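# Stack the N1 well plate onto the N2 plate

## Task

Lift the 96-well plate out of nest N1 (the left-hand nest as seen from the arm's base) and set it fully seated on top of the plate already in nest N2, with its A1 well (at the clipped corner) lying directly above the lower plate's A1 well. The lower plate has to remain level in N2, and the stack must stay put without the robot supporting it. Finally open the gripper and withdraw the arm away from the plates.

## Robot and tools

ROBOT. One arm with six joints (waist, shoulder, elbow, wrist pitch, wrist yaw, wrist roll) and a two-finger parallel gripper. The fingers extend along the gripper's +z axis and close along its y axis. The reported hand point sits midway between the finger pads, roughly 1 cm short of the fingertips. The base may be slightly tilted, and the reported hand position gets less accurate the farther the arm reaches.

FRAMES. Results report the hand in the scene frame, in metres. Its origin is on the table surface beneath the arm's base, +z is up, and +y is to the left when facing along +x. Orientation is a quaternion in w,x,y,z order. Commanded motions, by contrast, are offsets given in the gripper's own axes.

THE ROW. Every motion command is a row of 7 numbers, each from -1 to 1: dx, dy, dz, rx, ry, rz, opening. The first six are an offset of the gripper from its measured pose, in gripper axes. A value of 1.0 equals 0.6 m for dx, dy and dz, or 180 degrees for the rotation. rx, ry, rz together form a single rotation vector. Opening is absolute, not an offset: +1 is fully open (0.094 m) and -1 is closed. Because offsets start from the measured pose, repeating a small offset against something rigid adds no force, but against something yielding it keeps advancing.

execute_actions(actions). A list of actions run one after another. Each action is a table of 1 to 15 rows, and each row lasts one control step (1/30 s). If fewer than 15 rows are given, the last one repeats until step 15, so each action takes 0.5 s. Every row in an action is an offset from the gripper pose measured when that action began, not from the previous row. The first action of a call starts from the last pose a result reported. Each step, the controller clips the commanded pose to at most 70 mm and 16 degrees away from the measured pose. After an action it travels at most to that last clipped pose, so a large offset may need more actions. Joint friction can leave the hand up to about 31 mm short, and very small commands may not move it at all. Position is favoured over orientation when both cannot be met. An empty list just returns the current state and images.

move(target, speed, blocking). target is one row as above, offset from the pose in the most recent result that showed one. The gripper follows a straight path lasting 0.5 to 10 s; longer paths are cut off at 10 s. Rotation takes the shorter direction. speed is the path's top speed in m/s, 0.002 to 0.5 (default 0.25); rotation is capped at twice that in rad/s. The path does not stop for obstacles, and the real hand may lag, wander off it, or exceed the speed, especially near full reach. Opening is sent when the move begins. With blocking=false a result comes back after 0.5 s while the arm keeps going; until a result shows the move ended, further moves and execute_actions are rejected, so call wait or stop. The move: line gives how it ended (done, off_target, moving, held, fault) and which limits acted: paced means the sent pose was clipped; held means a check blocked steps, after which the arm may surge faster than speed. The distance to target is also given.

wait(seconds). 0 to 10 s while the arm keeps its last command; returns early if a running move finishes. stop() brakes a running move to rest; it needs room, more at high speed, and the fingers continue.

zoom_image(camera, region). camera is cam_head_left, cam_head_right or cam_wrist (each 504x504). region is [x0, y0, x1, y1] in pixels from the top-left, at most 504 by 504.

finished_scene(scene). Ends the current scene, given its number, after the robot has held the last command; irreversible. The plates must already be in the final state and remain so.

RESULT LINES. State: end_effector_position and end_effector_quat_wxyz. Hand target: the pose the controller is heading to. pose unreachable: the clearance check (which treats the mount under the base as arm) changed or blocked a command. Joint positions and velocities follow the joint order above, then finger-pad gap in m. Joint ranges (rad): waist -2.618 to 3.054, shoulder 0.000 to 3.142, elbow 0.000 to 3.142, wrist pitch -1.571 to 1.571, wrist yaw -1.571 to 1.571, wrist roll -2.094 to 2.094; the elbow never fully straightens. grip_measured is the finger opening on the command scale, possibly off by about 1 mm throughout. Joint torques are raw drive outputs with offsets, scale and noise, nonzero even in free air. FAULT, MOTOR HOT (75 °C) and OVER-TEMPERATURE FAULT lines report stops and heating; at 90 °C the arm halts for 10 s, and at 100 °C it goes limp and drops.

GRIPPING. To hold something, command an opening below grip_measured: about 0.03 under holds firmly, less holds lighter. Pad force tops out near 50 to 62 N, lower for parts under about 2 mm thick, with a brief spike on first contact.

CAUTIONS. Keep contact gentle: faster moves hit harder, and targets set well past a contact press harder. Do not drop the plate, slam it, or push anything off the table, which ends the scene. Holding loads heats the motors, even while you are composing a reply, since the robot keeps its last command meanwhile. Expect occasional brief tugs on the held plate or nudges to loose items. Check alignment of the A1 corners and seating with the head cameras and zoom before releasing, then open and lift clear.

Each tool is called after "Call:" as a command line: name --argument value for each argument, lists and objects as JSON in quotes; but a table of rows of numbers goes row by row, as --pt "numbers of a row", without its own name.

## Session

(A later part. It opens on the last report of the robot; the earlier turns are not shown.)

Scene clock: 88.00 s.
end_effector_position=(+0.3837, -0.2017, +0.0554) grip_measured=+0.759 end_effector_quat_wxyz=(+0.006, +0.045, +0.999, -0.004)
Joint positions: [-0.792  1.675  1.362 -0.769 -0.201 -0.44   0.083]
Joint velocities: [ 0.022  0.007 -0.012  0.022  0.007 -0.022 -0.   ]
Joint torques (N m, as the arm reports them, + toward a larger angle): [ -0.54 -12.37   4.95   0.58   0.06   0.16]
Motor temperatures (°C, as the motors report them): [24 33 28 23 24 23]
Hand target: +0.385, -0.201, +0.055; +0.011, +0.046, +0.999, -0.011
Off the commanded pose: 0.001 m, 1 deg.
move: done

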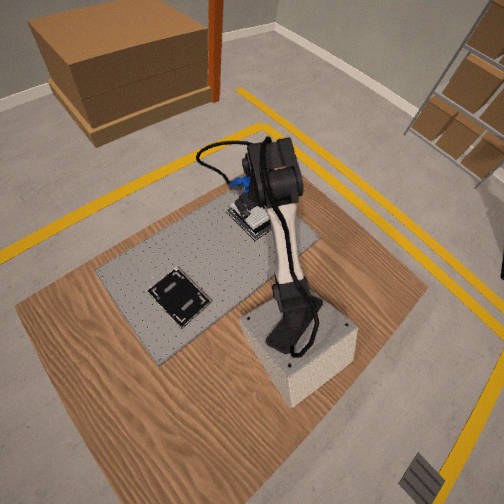

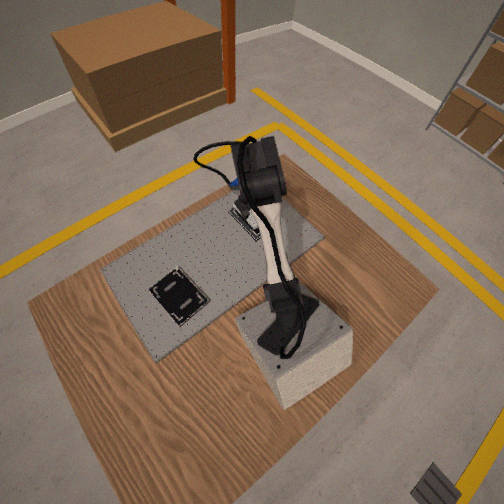

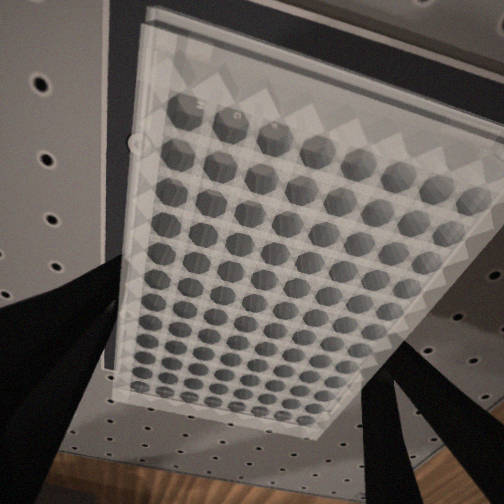

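Call:
move --target '[0.016,0,0.003,0,0.005,0,0.72]' --speed 0.02

Call:
zoom_image --camera "cam_wrist" --region '[100,0,504,200]'

Scene clock: 92.47 s.
end_effector_position=(+0.3802, -0.2004, +0.0530) grip_measured=+0.759 end_effector_quat_wxyz=(+0.002, +0.046, +0.999, -0.003)
Joint positions: [-0.792  1.675  1.351 -0.767 -0.2   -0.44   0.083]
Joint velocities: [ 0.007  0.007  0.002 -0.007  0.007  0.037 -0.001]
Joint torques (N m, as the arm reports them, + toward a larger angle): [ -1.69 -12.44   4.74   0.35   0.03  -0.07]
Motor temperatures (°C, as the motors report them): [24 34 28 23 24 23]
Hand target: +0.374, -0.201, +0.053; -0.002, +0.045, +0.999, -0.004
Off the commanded pose: 0.006 m, 0 deg.
move: done

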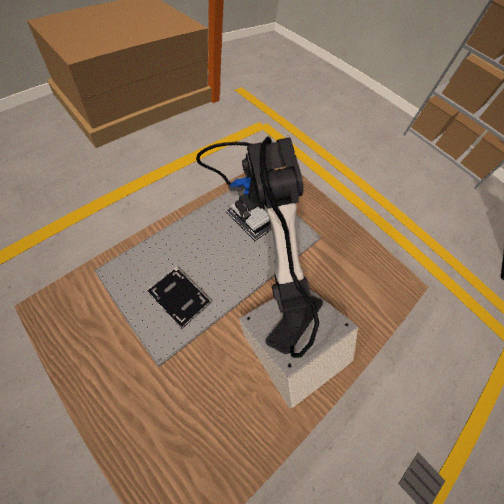

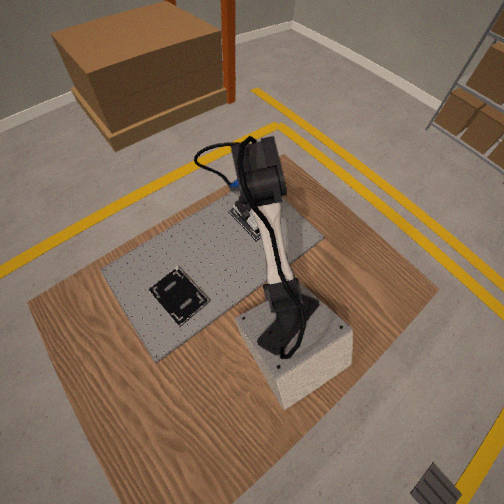

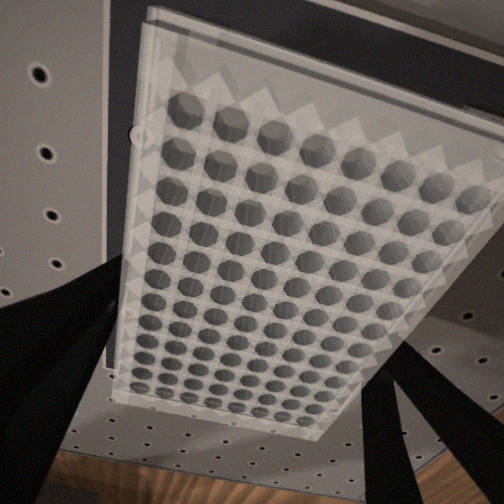

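Region (100, 0, 504, 200) of cam_wrist's 504x504 image, scaled by 1.248, with more detail than that image has; it fills the top 250 rows of this view, and the rest is white.

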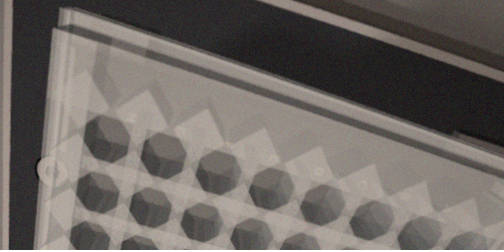

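Call:
move --target '[0.018,-0.003,-0.004,0,0.003,-0.007,0.72]' --speed 0.015

Call:
zoom_image --camera "cam_wrist" --region '[100,0,504,200]'

Scene clock: 104.90 s.
end_effector_position=(+0.3758, -0.2017, +0.0530) grip_measured=+0.759 end_effector_quat_wxyz=(-0.001, +0.035, +0.999, -0.003)
Joint positions: [-0.8    1.67   1.34  -0.767 -0.2   -0.47   0.083]
Joint velocities: [ 0.002 -0.007  0.002 -0.037  0.022 -0.125 -0.   ]
Joint torques (N m, as the arm reports them, + toward a larger angle): [ -1.83 -12.81   4.24   0.36  -0.04  -0.12]
Motor temperatures (°C, as the motors report them): [24 37 27 23 24 23]
Hand target: +0.369, -0.201, +0.055; -0.003, +0.035, +0.999, -0.003
Off the commanded pose: 0.007 m, 0 deg.
move: done

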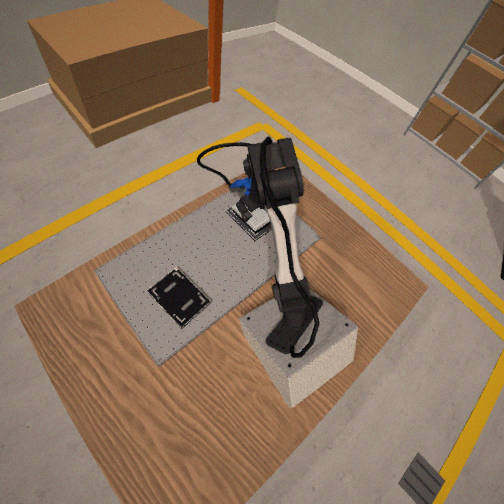

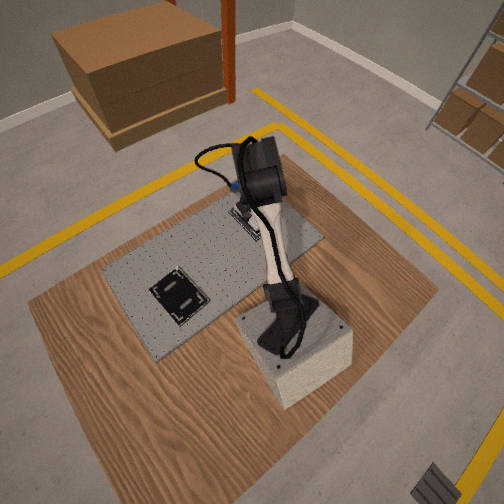

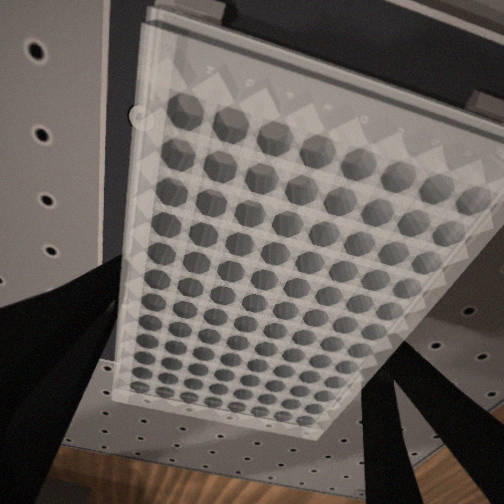

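Region (100, 0, 504, 200) of cam_wrist's 504x504 image, scaled by 1.248, with more detail than that image has; it fills the top 250 rows of this view, and the rest is white.

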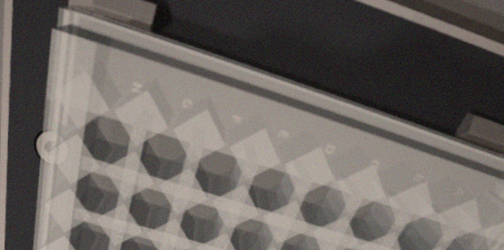

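Looks aligned; press down gently.

Call:
move --target '[0,0,0.016,0,0,0,0.72]' --speed 0.01

Call:
zoom_image --camera "cam_head_left" --region '[215,185,285,255]'

Scene clock: 110.17 s.
end_effector_position=(+0.3759, -0.2018, +0.0530) grip_measured=+0.759 end_effector_quat_wxyz=(-0.001, +0.035, +0.999, -0.004)
Joint positions: [-0.8    1.67   1.34  -0.766 -0.2   -0.47   0.083]
Joint velocities: [ 0.012  0.007 -0.017  0.007  0.022  0.007  0.   ]
Joint torques (N m, as the arm reports them, + toward a larger angle): [ -0.66 -10.02   5.17   0.71   0.03   0.06]
Motor temperatures (°C, as the motors report them): [24 38 27 23 24 23]
Hand target: +0.376, -0.202, +0.044; -0.001, +0.035, +0.999, -0.003
Off the commanded pose: 0.010 m, 0 deg.
move: done

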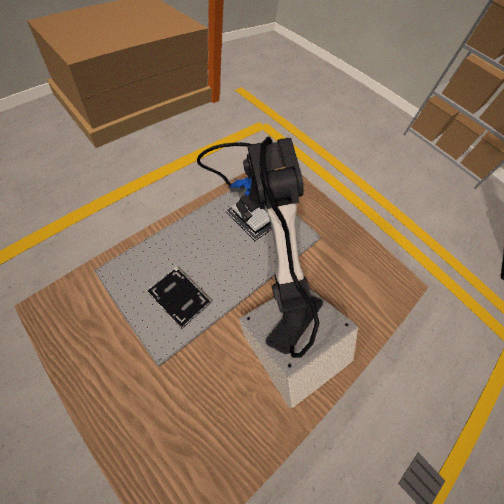

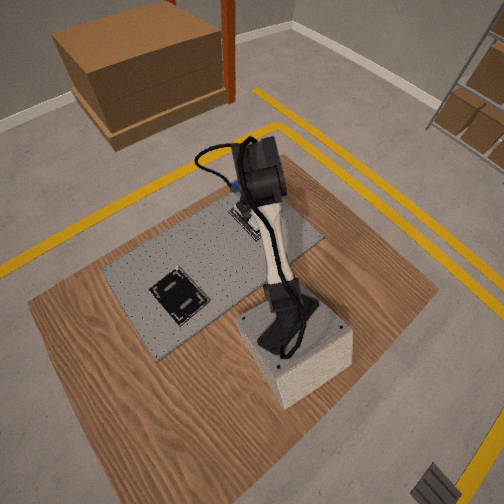

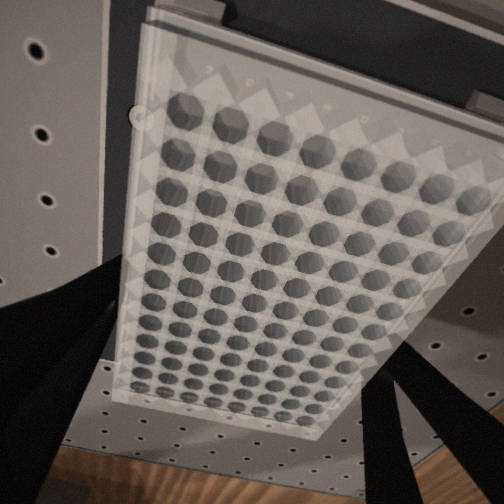

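Region (215, 185, 285, 255) of cam_head_left's 504x504 image, scaled by 7.200, with more detail than that image has.

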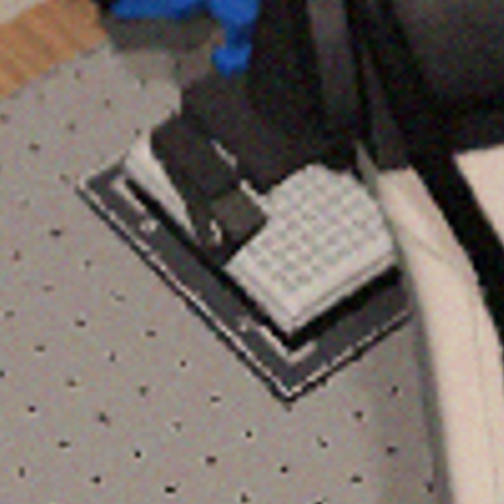

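Call:
move --target '[0,0,0,0,0,0,1]'

Call:
move --target '[-0.03,0,-0.1,0,0,0,1]' --speed 0.06

Call:
zoom_image --camera "cam_wrist" --region '[100,0,504,200]'

Scene clock: 115.43 s.
end_effector_position=(+0.3759, -0.2018, +0.0530) grip_measured=+1.000 end_effector_quat_wxyz=(-0.001, +0.035, +0.999, -0.004)
Joint positions: [-0.8    1.67   1.34  -0.766 -0.2   -0.47   0.094]
Joint velocities: [-0.007 -0.002 -0.002  0.051 -0.007 -0.022  0.   ]
Joint torques (N m, as the arm reports them, + toward a larger angle): [ -1.1  -11.44   6.2    0.37   0.     0.01]
Motor temperatures (°C, as the motors report them): [24 39 27 23 24 23]
Hand target: +0.376, -0.202, +0.053; -0.001, +0.035, +0.999, -0.004
Off the commanded pose: 0.000 m, 0 deg.
move: done

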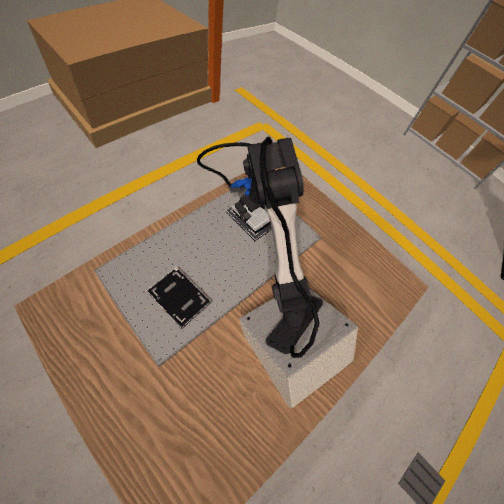

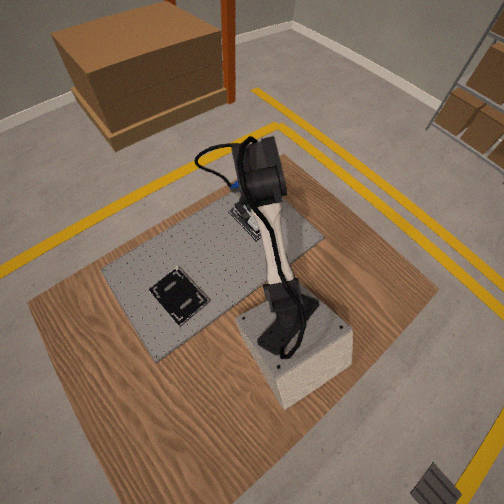

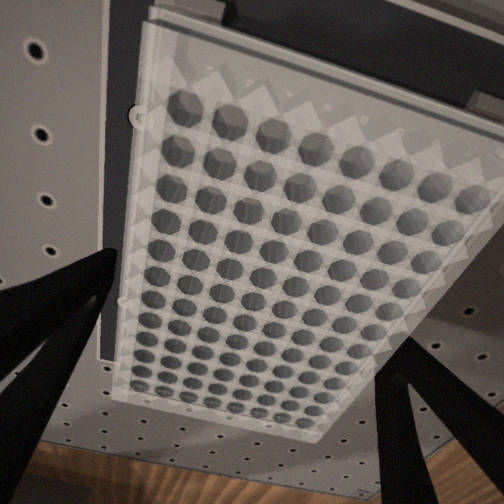

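Scene clock: 117.00 s.
end_effector_position=(+0.3890, -0.1981, +0.1002) grip_measured=+1.000 end_effector_quat_wxyz=(-0.013, +0.038, +0.999, +0.003)
Joint positions: [-0.8    1.642  1.509 -0.99  -0.2   -0.47   0.094]
Joint velocities: [ 0.012 -0.002  0.017 -0.022 -0.022  0.007  0.   ]
Joint torques (N m, as the arm reports them, + toward a larger angle): [ -1.9  -13.22   8.62   0.22  -0.04  -0.08]
Motor temperatures (°C, as the motors report them): [24 39 27 23 24 23]
Hand target: +0.393, -0.202, +0.113; -0.001, +0.035, +0.999, -0.004
Off the commanded pose: 0.014 m, 2 deg.
move: off_target

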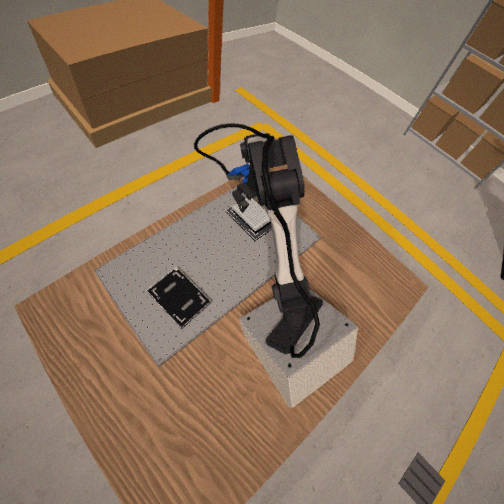

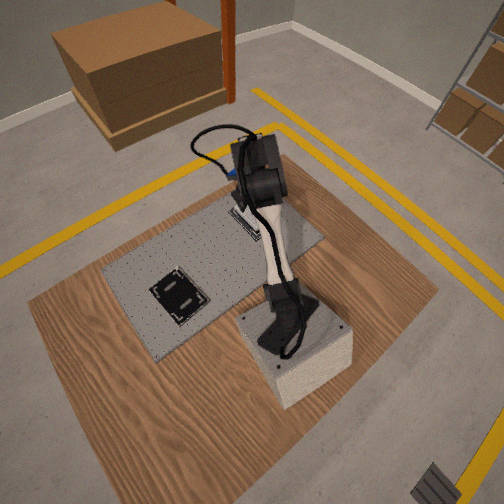

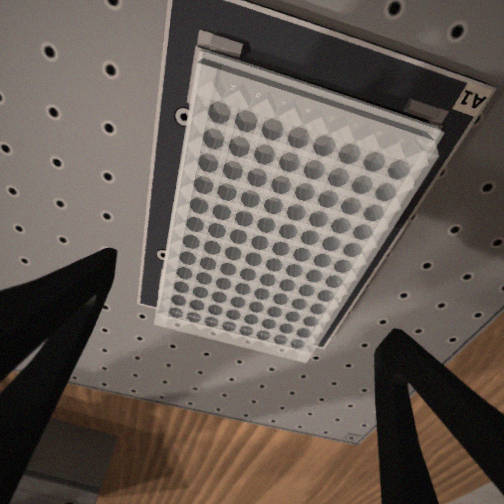

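Region (100, 0, 504, 200) of cam_wrist's 504x504 image, scaled by 1.248, with more detail than that image has; it fills the top 250 rows of this view, and the rest is white.

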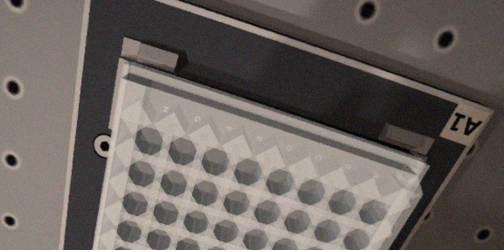

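Call:
zoom_image --camera "cam_wrist" --region '[130,20,470,370]'

Call:
zoom_image --camera "cam_head_left" --region '[222,195,277,250]'

Region (130, 20, 470, 370) of cam_wrist's 504x504 image, scaled by 1.440, with more detail than that image has; it fills the left 490 columns of this view, and the rest is white.

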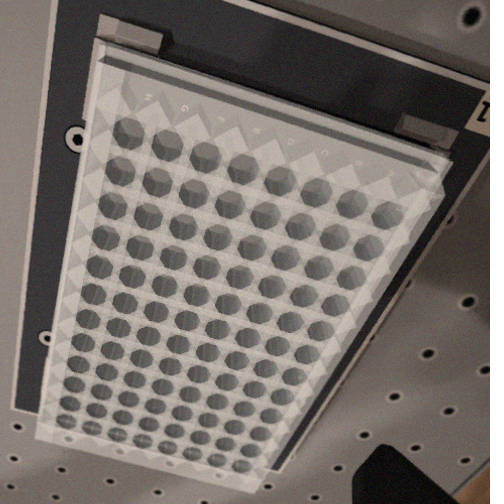

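Region (222, 195, 277, 250) of cam_head_left's 504x504 image, scaled by 9.164, with more detail than that image has.

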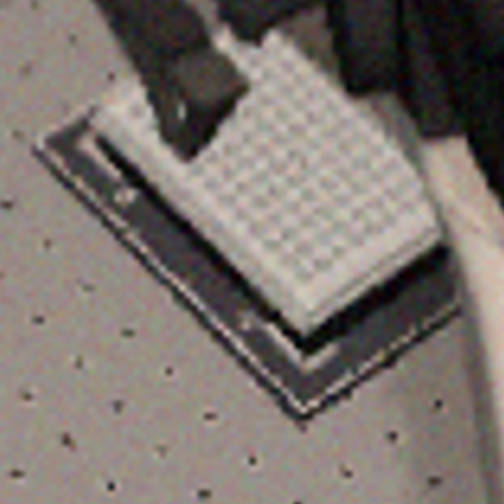

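Call:
move --target '[-0.13,0,0.03,0,0,0,-0.2]' --speed 0.08

Call:
move --target '[0,0,0.05,0,0,0,-0.2]' --speed 0.04

Scene clock: 132.23 s.
end_effector_position=(+0.4631, -0.2030, +0.0778) grip_measured=-0.198 end_effector_quat_wxyz=(-0.011, +0.035, +0.999, +0.006)
Joint positions: [-0.705  1.921  1.914 -1.101 -0.166 -0.389  0.038]
Joint velocities: [-0.017 -0.012 -0.002  0.037 -0.081 -0.007 -0.001]
Joint torques (N m, as the arm reports them, + toward a larger angle): [ -0.55 -13.73   9.16   0.18   0.08   0.1 ]
Motor temperatures (°C, as the motors report them): [24 43 29 22 24 23]
Hand target: +0.466, -0.203, +0.080; -0.012, +0.038, +0.999, +0.003
Off the commanded pose: 0.004 m, 1 deg.
move: done

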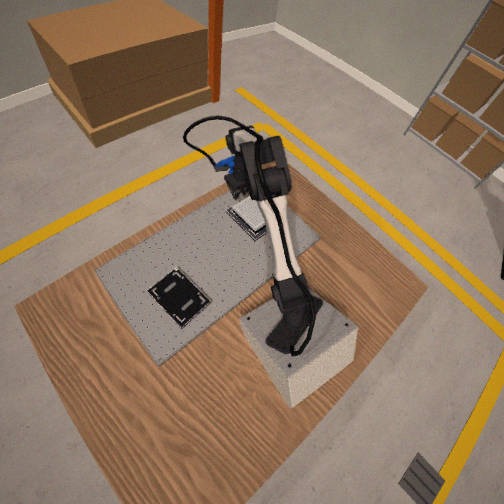

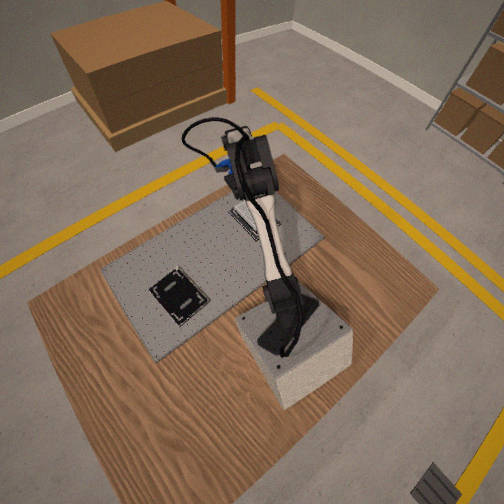

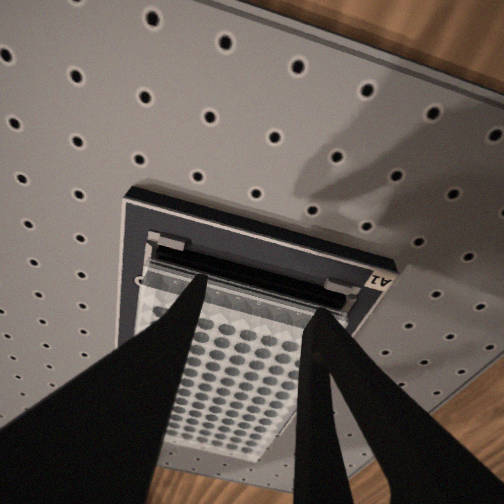

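Scene clock: 133.33 s.
end_effector_position=(+0.4627, -0.2043, +0.0540) grip_measured=-0.198 end_effector_quat_wxyz=(-0.010, +0.033, +0.999, +0.007)
Joint positions: [-0.7    1.953  1.873 -1.027 -0.166 -0.388  0.038]
Joint velocities: [-0.002 -0.017  0.007  0.022  0.066 -0.022 -0.   ]
Joint torques (N m, as the arm reports them, + toward a larger angle): [ -0.64 -14.26   5.67   0.47   0.05   0.09]
Motor temperatures (°C, as the motors report them): [24 43 29 22 24 23]
Hand target: +0.463, -0.203, +0.048; -0.011, +0.035, +0.999, +0.006
Off the commanded pose: 0.006 m, 0 deg.
move: done

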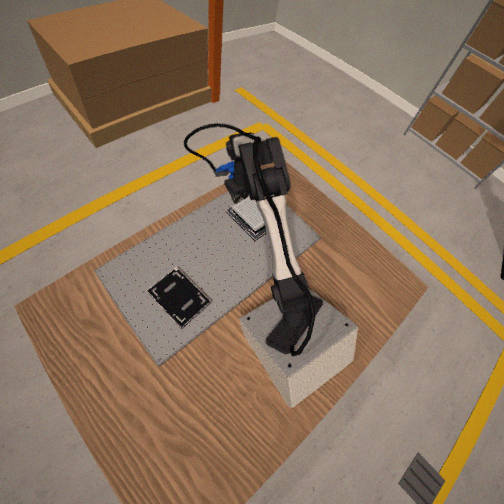

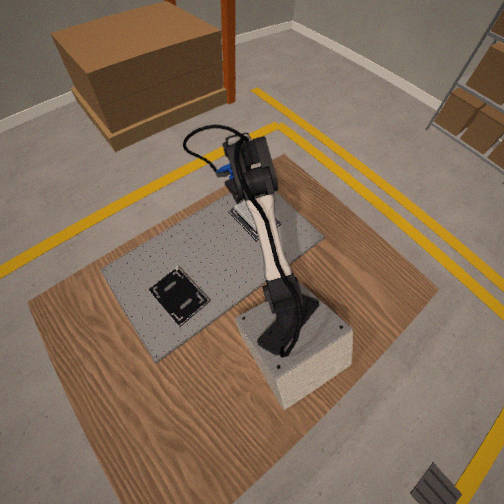

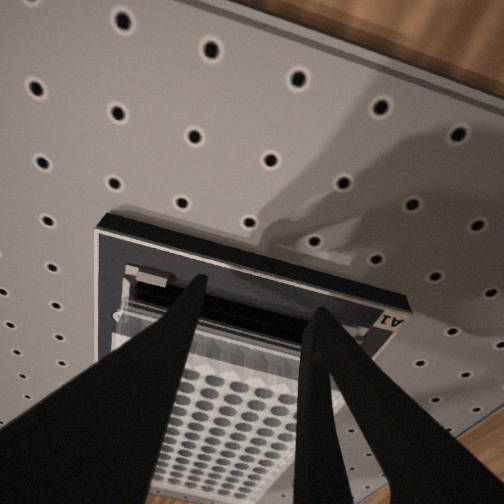

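Call:
move --target '[0.045,0,0.008,0,0,0,-0.2]' --speed 0.012

Call:
move --target '[0.02,0,0,0,0,0,-0.2]' --speed 0.008

Scene clock: 142.57 s.
end_effector_position=(+0.4529, -0.2015, +0.0476) grip_measured=-0.198 end_effector_quat_wxyz=(+0.011, +0.026, +1.000, +0.006)
Joint positions: [-0.709  1.886  1.72  -0.903 -0.185 -0.405  0.038]
Joint velocities: [-0.007 -0.002 -0.002  0.066  0.022  0.022 -0.   ]
Joint torques (N m, as the arm reports them, + toward a larger angle): [ -2.22 -15.18   4.41   0.09   0.11  -0.04]
Motor temperatures (°C, as the motors report them): [24 46 29 22 24 23]
Hand target: +0.436, -0.203, +0.049; -0.010, +0.033, +0.999, +0.008
Off the commanded pose: 0.017 m, 3 deg.
move: off_target

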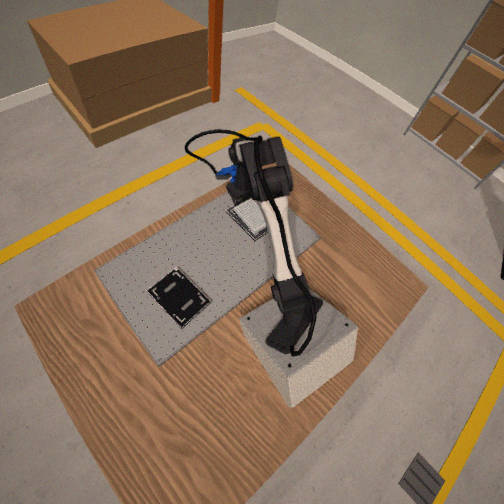

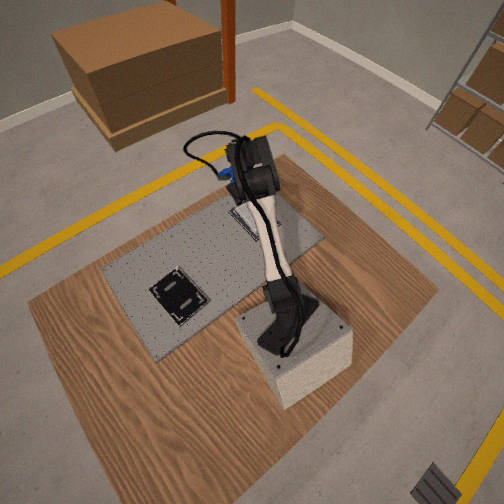

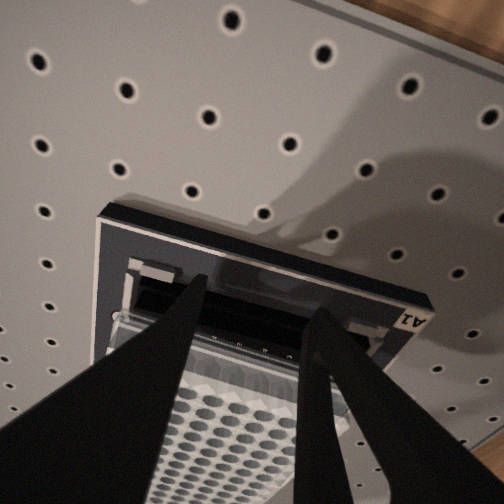

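Scene clock: 144.30 s.
end_effector_position=(+0.4540, -0.2019, +0.0458) grip_measured=-0.198 end_effector_quat_wxyz=(+0.025, +0.021, +0.999, +0.001)
Joint positions: [-0.709  1.866  1.676 -0.848 -0.187 -0.408  0.038]
Joint velocities: [-0.002  0.002 -0.007 -0.022  0.051  0.022 -0.001]
Joint torques (N m, as the arm reports them, + toward a larger angle): [ -1.95 -14.76   4.43   0.23  -0.05  -0.04]
Motor temperatures (°C, as the motors report them): [24 46 29 22 24 23]
Hand target: +0.441, -0.201, +0.047; +0.011, +0.026, +1.000, +0.006
Off the commanded pose: 0.013 m, 2 deg.
move: off_target

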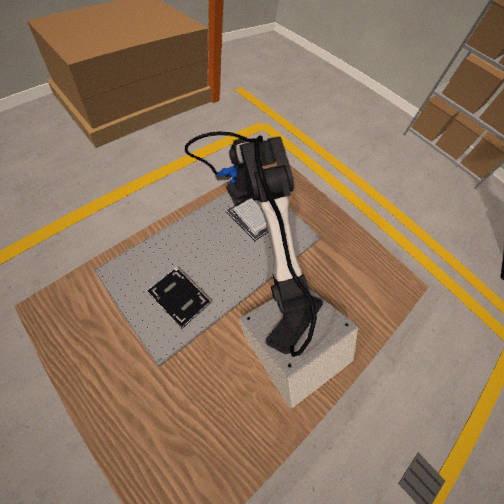

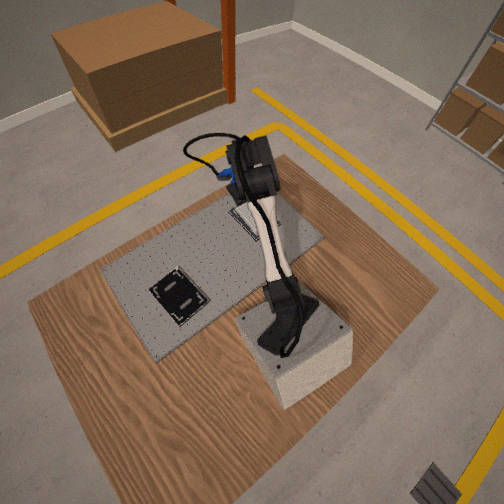

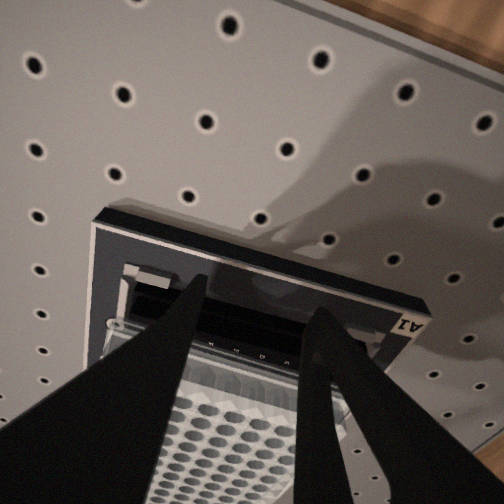

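Pushed too far (~9 mm); regrasp.

Call:
move --target '[-0.02,0,-0.08,0,0.016,0,-0.2]' --speed 0.05

Call:
move --target '[0.165,0,0.01,0,0,0,1]' --speed 0.1

Scene clock: 155.73 s.
end_effector_position=(+0.4622, -0.1991, +0.0929) grip_measured=-0.198 end_effector_quat_wxyz=(+0.003, +0.025, +1.000, +0.006)
Joint positions: [-0.709  1.866  1.878 -1.094 -0.178 -0.409  0.038]
Joint velocities: [-0.007 -0.007  0.002 -0.022  0.066 -0.051 -0.   ]
Joint torques (N m, as the arm reports them, + toward a larger angle): [ -1.13 -13.26   9.07   0.22   0.07  -0.07]
Motor temperatures (°C, as the motors report them): [24 49 28 22 24 23]
Hand target: +0.463, -0.202, +0.094; +0.000, +0.021, +1.000, +0.001
Off the commanded pose: 0.004 m, 1 deg.
move: done

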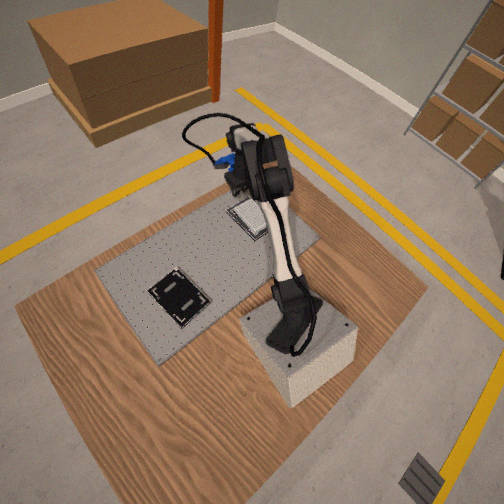

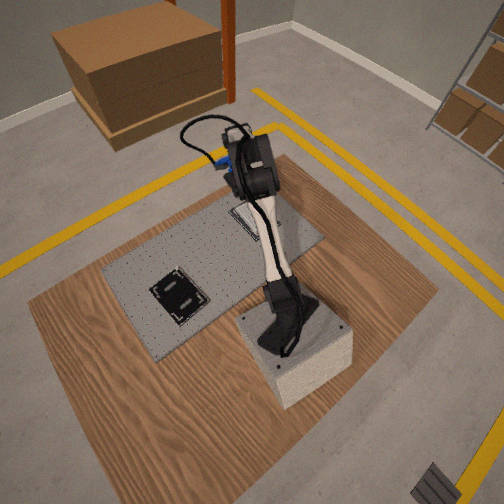

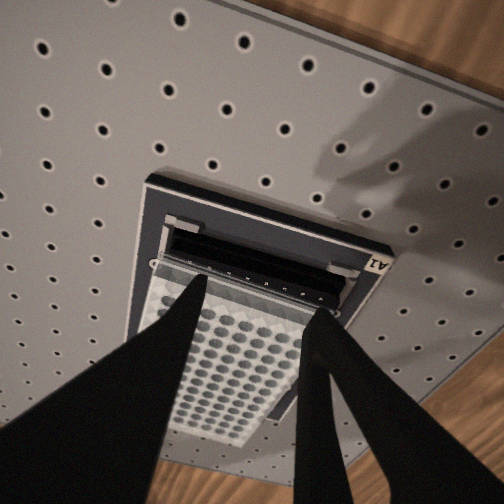

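Scene clock: 157.27 s.
end_effector_position=(+0.3620, -0.1949, +0.0817) grip_measured=+1.000 end_effector_quat_wxyz=(-0.012, +0.030, +0.999, +0.008)
Joint positions: [-0.828  1.593  1.342 -0.881 -0.221 -0.514  0.094]
Joint velocities: [ 0.007  0.002  0.012  0.022 -0.007 -0.007  0.   ]
Joint torques (N m, as the arm reports them, + toward a larger angle): [ -1.67 -12.63   4.99   0.49  -0.12  -0.07]
Motor temperatures (°C, as the motors report them): [24 50 28 22 24 23]
Hand target: +0.364, -0.196, +0.086; +0.003, +0.025, +1.000, +0.006
Off the commanded pose: 0.005 m, 2 deg.
move: done

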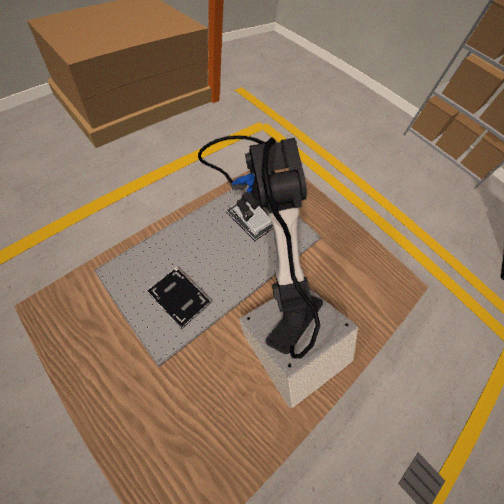

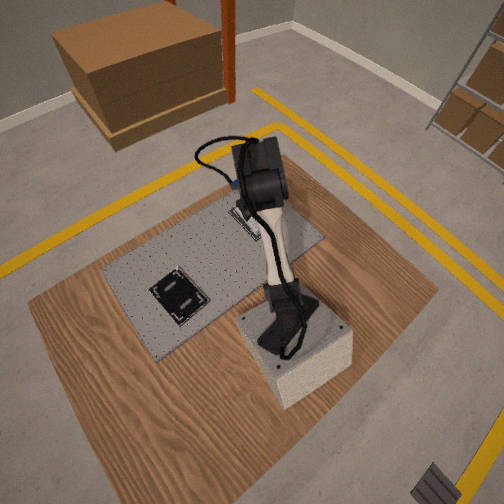

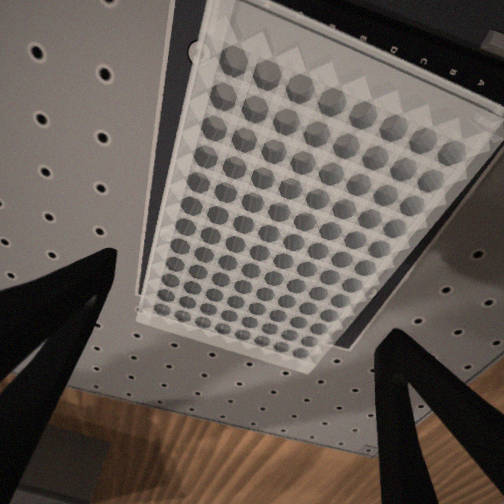

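Grasp farther out for a better view of the far corners.

Call:
move --target '[-0.03,-0.008,0.048,0.007,-0.008,0.012,1]' --speed 0.03

Scene clock: 161.37 s.
end_effector_position=(+0.3741, -0.1981, +0.0548) grip_measured=+1.000 end_effector_quat_wxyz=(-0.005, +0.048, +0.999, +0.004)
Joint positions: [-0.799  1.666  1.342 -0.786 -0.208 -0.447  0.094]
Joint velocities: [-0.002 -0.017  0.002 -0.007  0.051 -0.037  0.   ]
Joint torques (N m, as the arm reports them, + toward a larger angle): [ -0.48 -10.76   6.69   0.59   0.14   0.05]
Motor temperatures (°C, as the motors report them): [24 50 28 22 24 23]
Hand target: +0.379, -0.200, +0.053; +0.001, +0.048, +0.999, -0.003
Off the commanded pose: 0.006 m, 1 deg.
move: done

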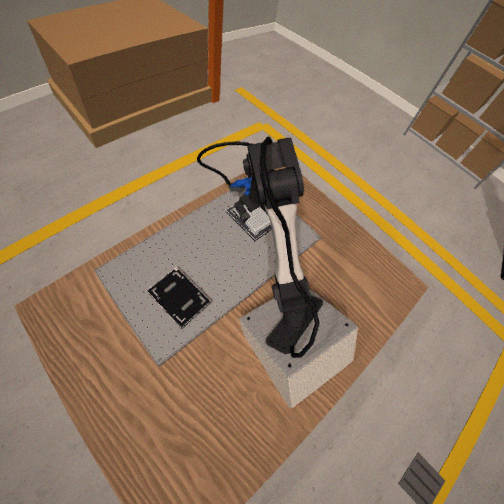

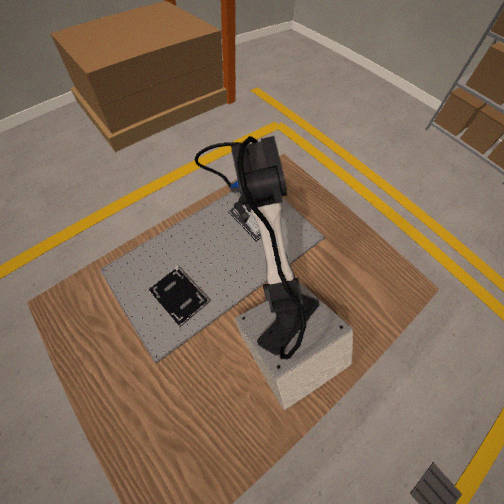

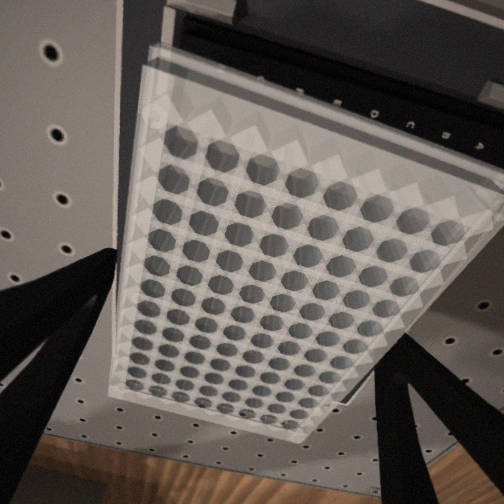

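Call:
move --target '[0,0,0,0,0,0,0.72]'

Call:
move --target '[-0.015,-0.014,-0.004,0,0,-0.008,0.72]' --speed 0.012

Call:
zoom_image --camera "cam_wrist" --region '[100,0,504,250]'

Scene clock: 166.60 s.
end_effector_position=(+0.3744, -0.1985, +0.0548) grip_measured=+0.748 end_effector_quat_wxyz=(-0.004, +0.048, +0.999, +0.003)
Joint positions: [-0.799  1.666  1.342 -0.784 -0.207 -0.445  0.082]
Joint velocities: [ 0.002 -0.002 -0.002  0.007 -0.007  0.022 -0.001]
Joint torques (N m, as the arm reports them, + toward a larger angle): [ -1.08 -11.42   6.2    0.33  -0.01   0.  ]
Motor temperatures (°C, as the motors report them): [24 49 28 22 24 23]
Hand target: +0.374, -0.198, +0.055; -0.005, +0.048, +0.999, +0.003
Off the commanded pose: 0.001 m, 0 deg.
move: done

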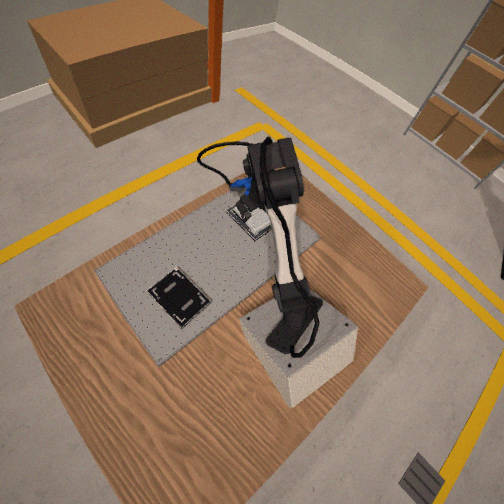

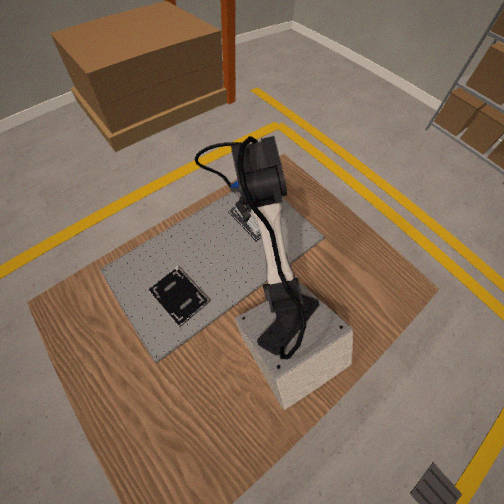

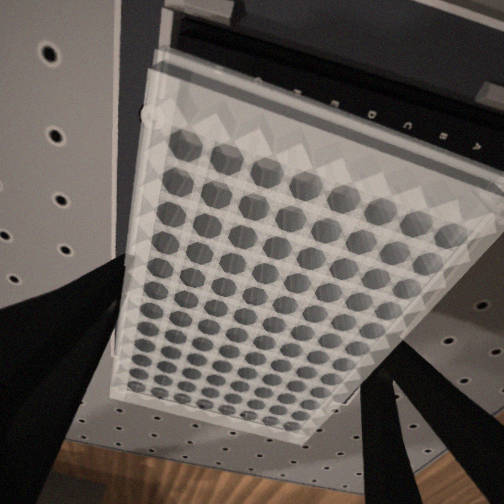

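Scene clock: 167.87 s.
end_effector_position=(+0.3804, -0.2021, +0.0546) grip_measured=+0.748 end_effector_quat_wxyz=(-0.005, +0.037, +0.999, +0.003)
Joint positions: [-0.799  1.691  1.383 -0.804 -0.207 -0.469  0.082]
Joint velocities: [-0.007 -0.007 -0.002  0.066 -0.007 -0.066 -0.001]
Joint torques (N m, as the arm reports them, + toward a larger angle): [ -1.99 -10.85   8.28   0.21  -0.05  -0.04]
Motor temperatures (°C, as the motors report them): [24 49 28 22 24 23]
Hand target: +0.383, -0.208, +0.057; -0.004, +0.036, +0.999, +0.002
Off the commanded pose: 0.007 m, 0 deg.
move: done

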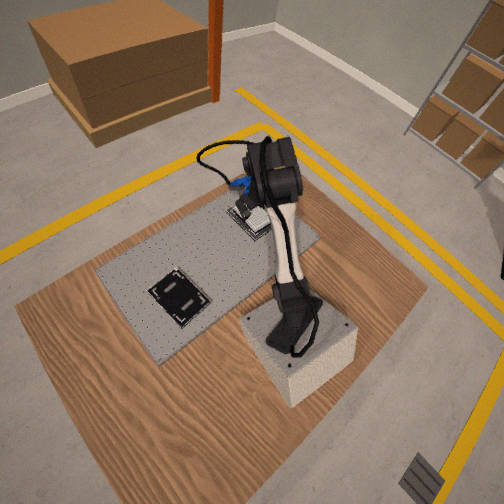

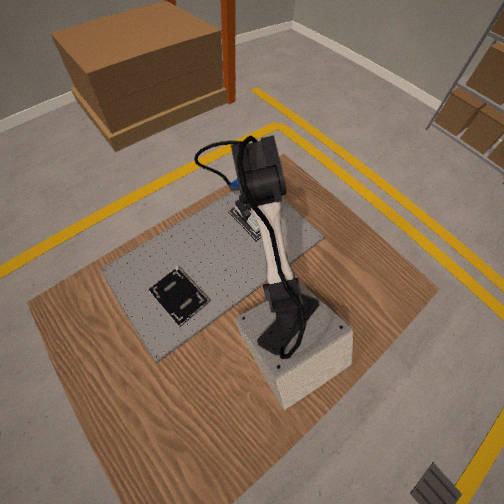

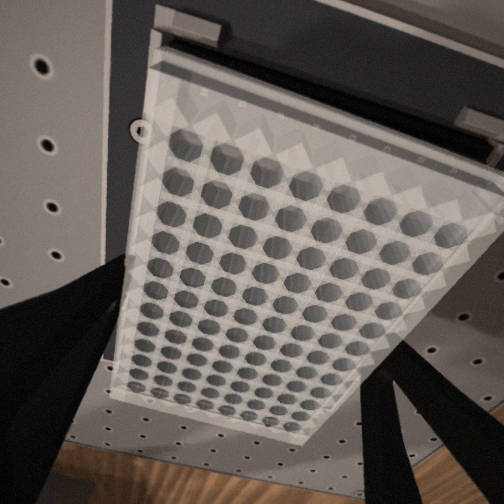

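Region (100, 0, 504, 250) of cam_wrist's 504x504 image, scaled by 1.248, with more detail than that image has; it fills the top 312 rows of this view, and the rest is white.

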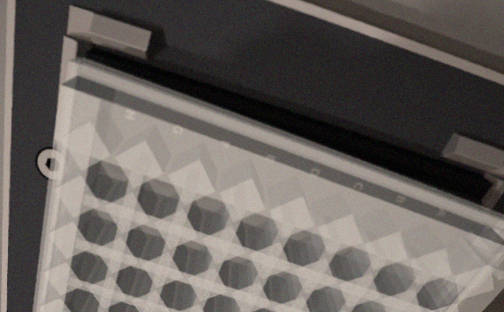

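Call:
move --target '[-0.006,-0.004,0.002,0,0,-0.012,0.72]' --speed 0.01

Call:
zoom_image --camera "cam_wrist" --region '[100,0,504,250]'

Scene clock: 173.83 s.
end_effector_position=(+0.3803, -0.2021, +0.0546) grip_measured=+0.748 end_effector_quat_wxyz=(-0.006, +0.024, +1.000, +0.004)
Joint positions: [-0.799  1.691  1.383 -0.804 -0.207 -0.494  0.082]
Joint velocities: [-0.002 -0.022 -0.007 -0.007  0.022 -0.051 -0.001]
Joint torques (N m, as the arm reports them, + toward a larger angle): [ -1.16 -10.44   8.     0.29  -0.01  -0.08]
Motor temperatures (°C, as the motors report them): [24 49 29 22 24 23]
Hand target: +0.384, -0.205, +0.053; -0.005, +0.018, +1.000, +0.003
Off the commanded pose: 0.005 m, 1 deg.
move: done

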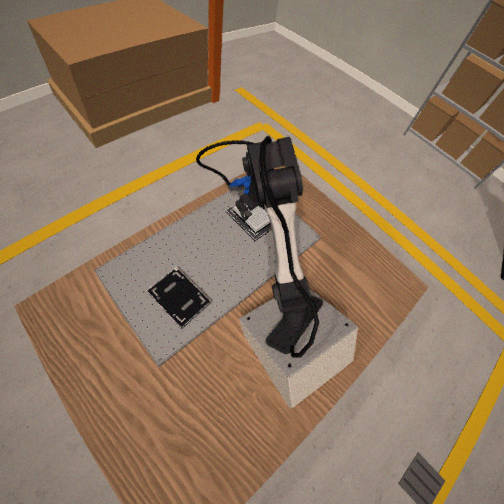

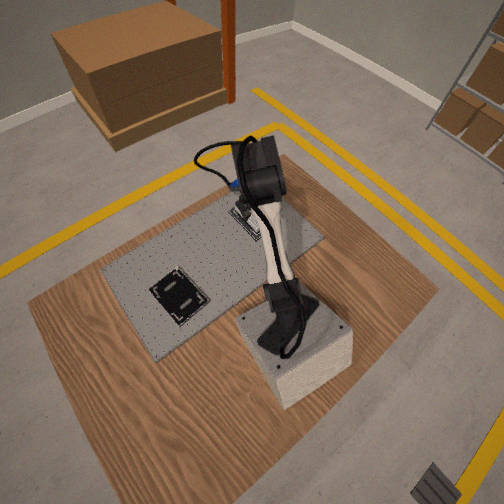

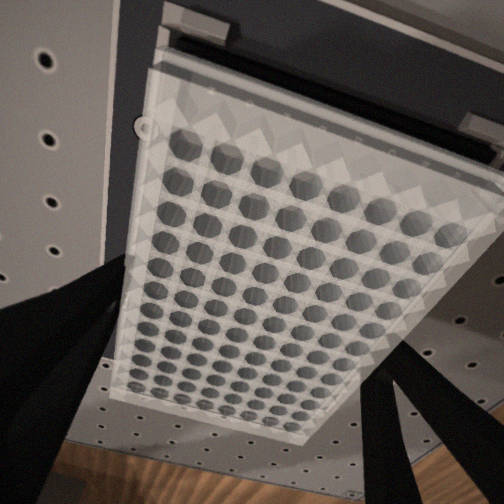

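Region (100, 0, 504, 250) of cam_wrist's 504x504 image, scaled by 1.248, with more detail than that image has; it fills the top 312 rows of this view, and the rest is white.

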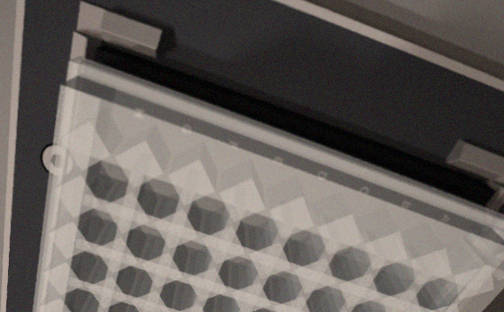

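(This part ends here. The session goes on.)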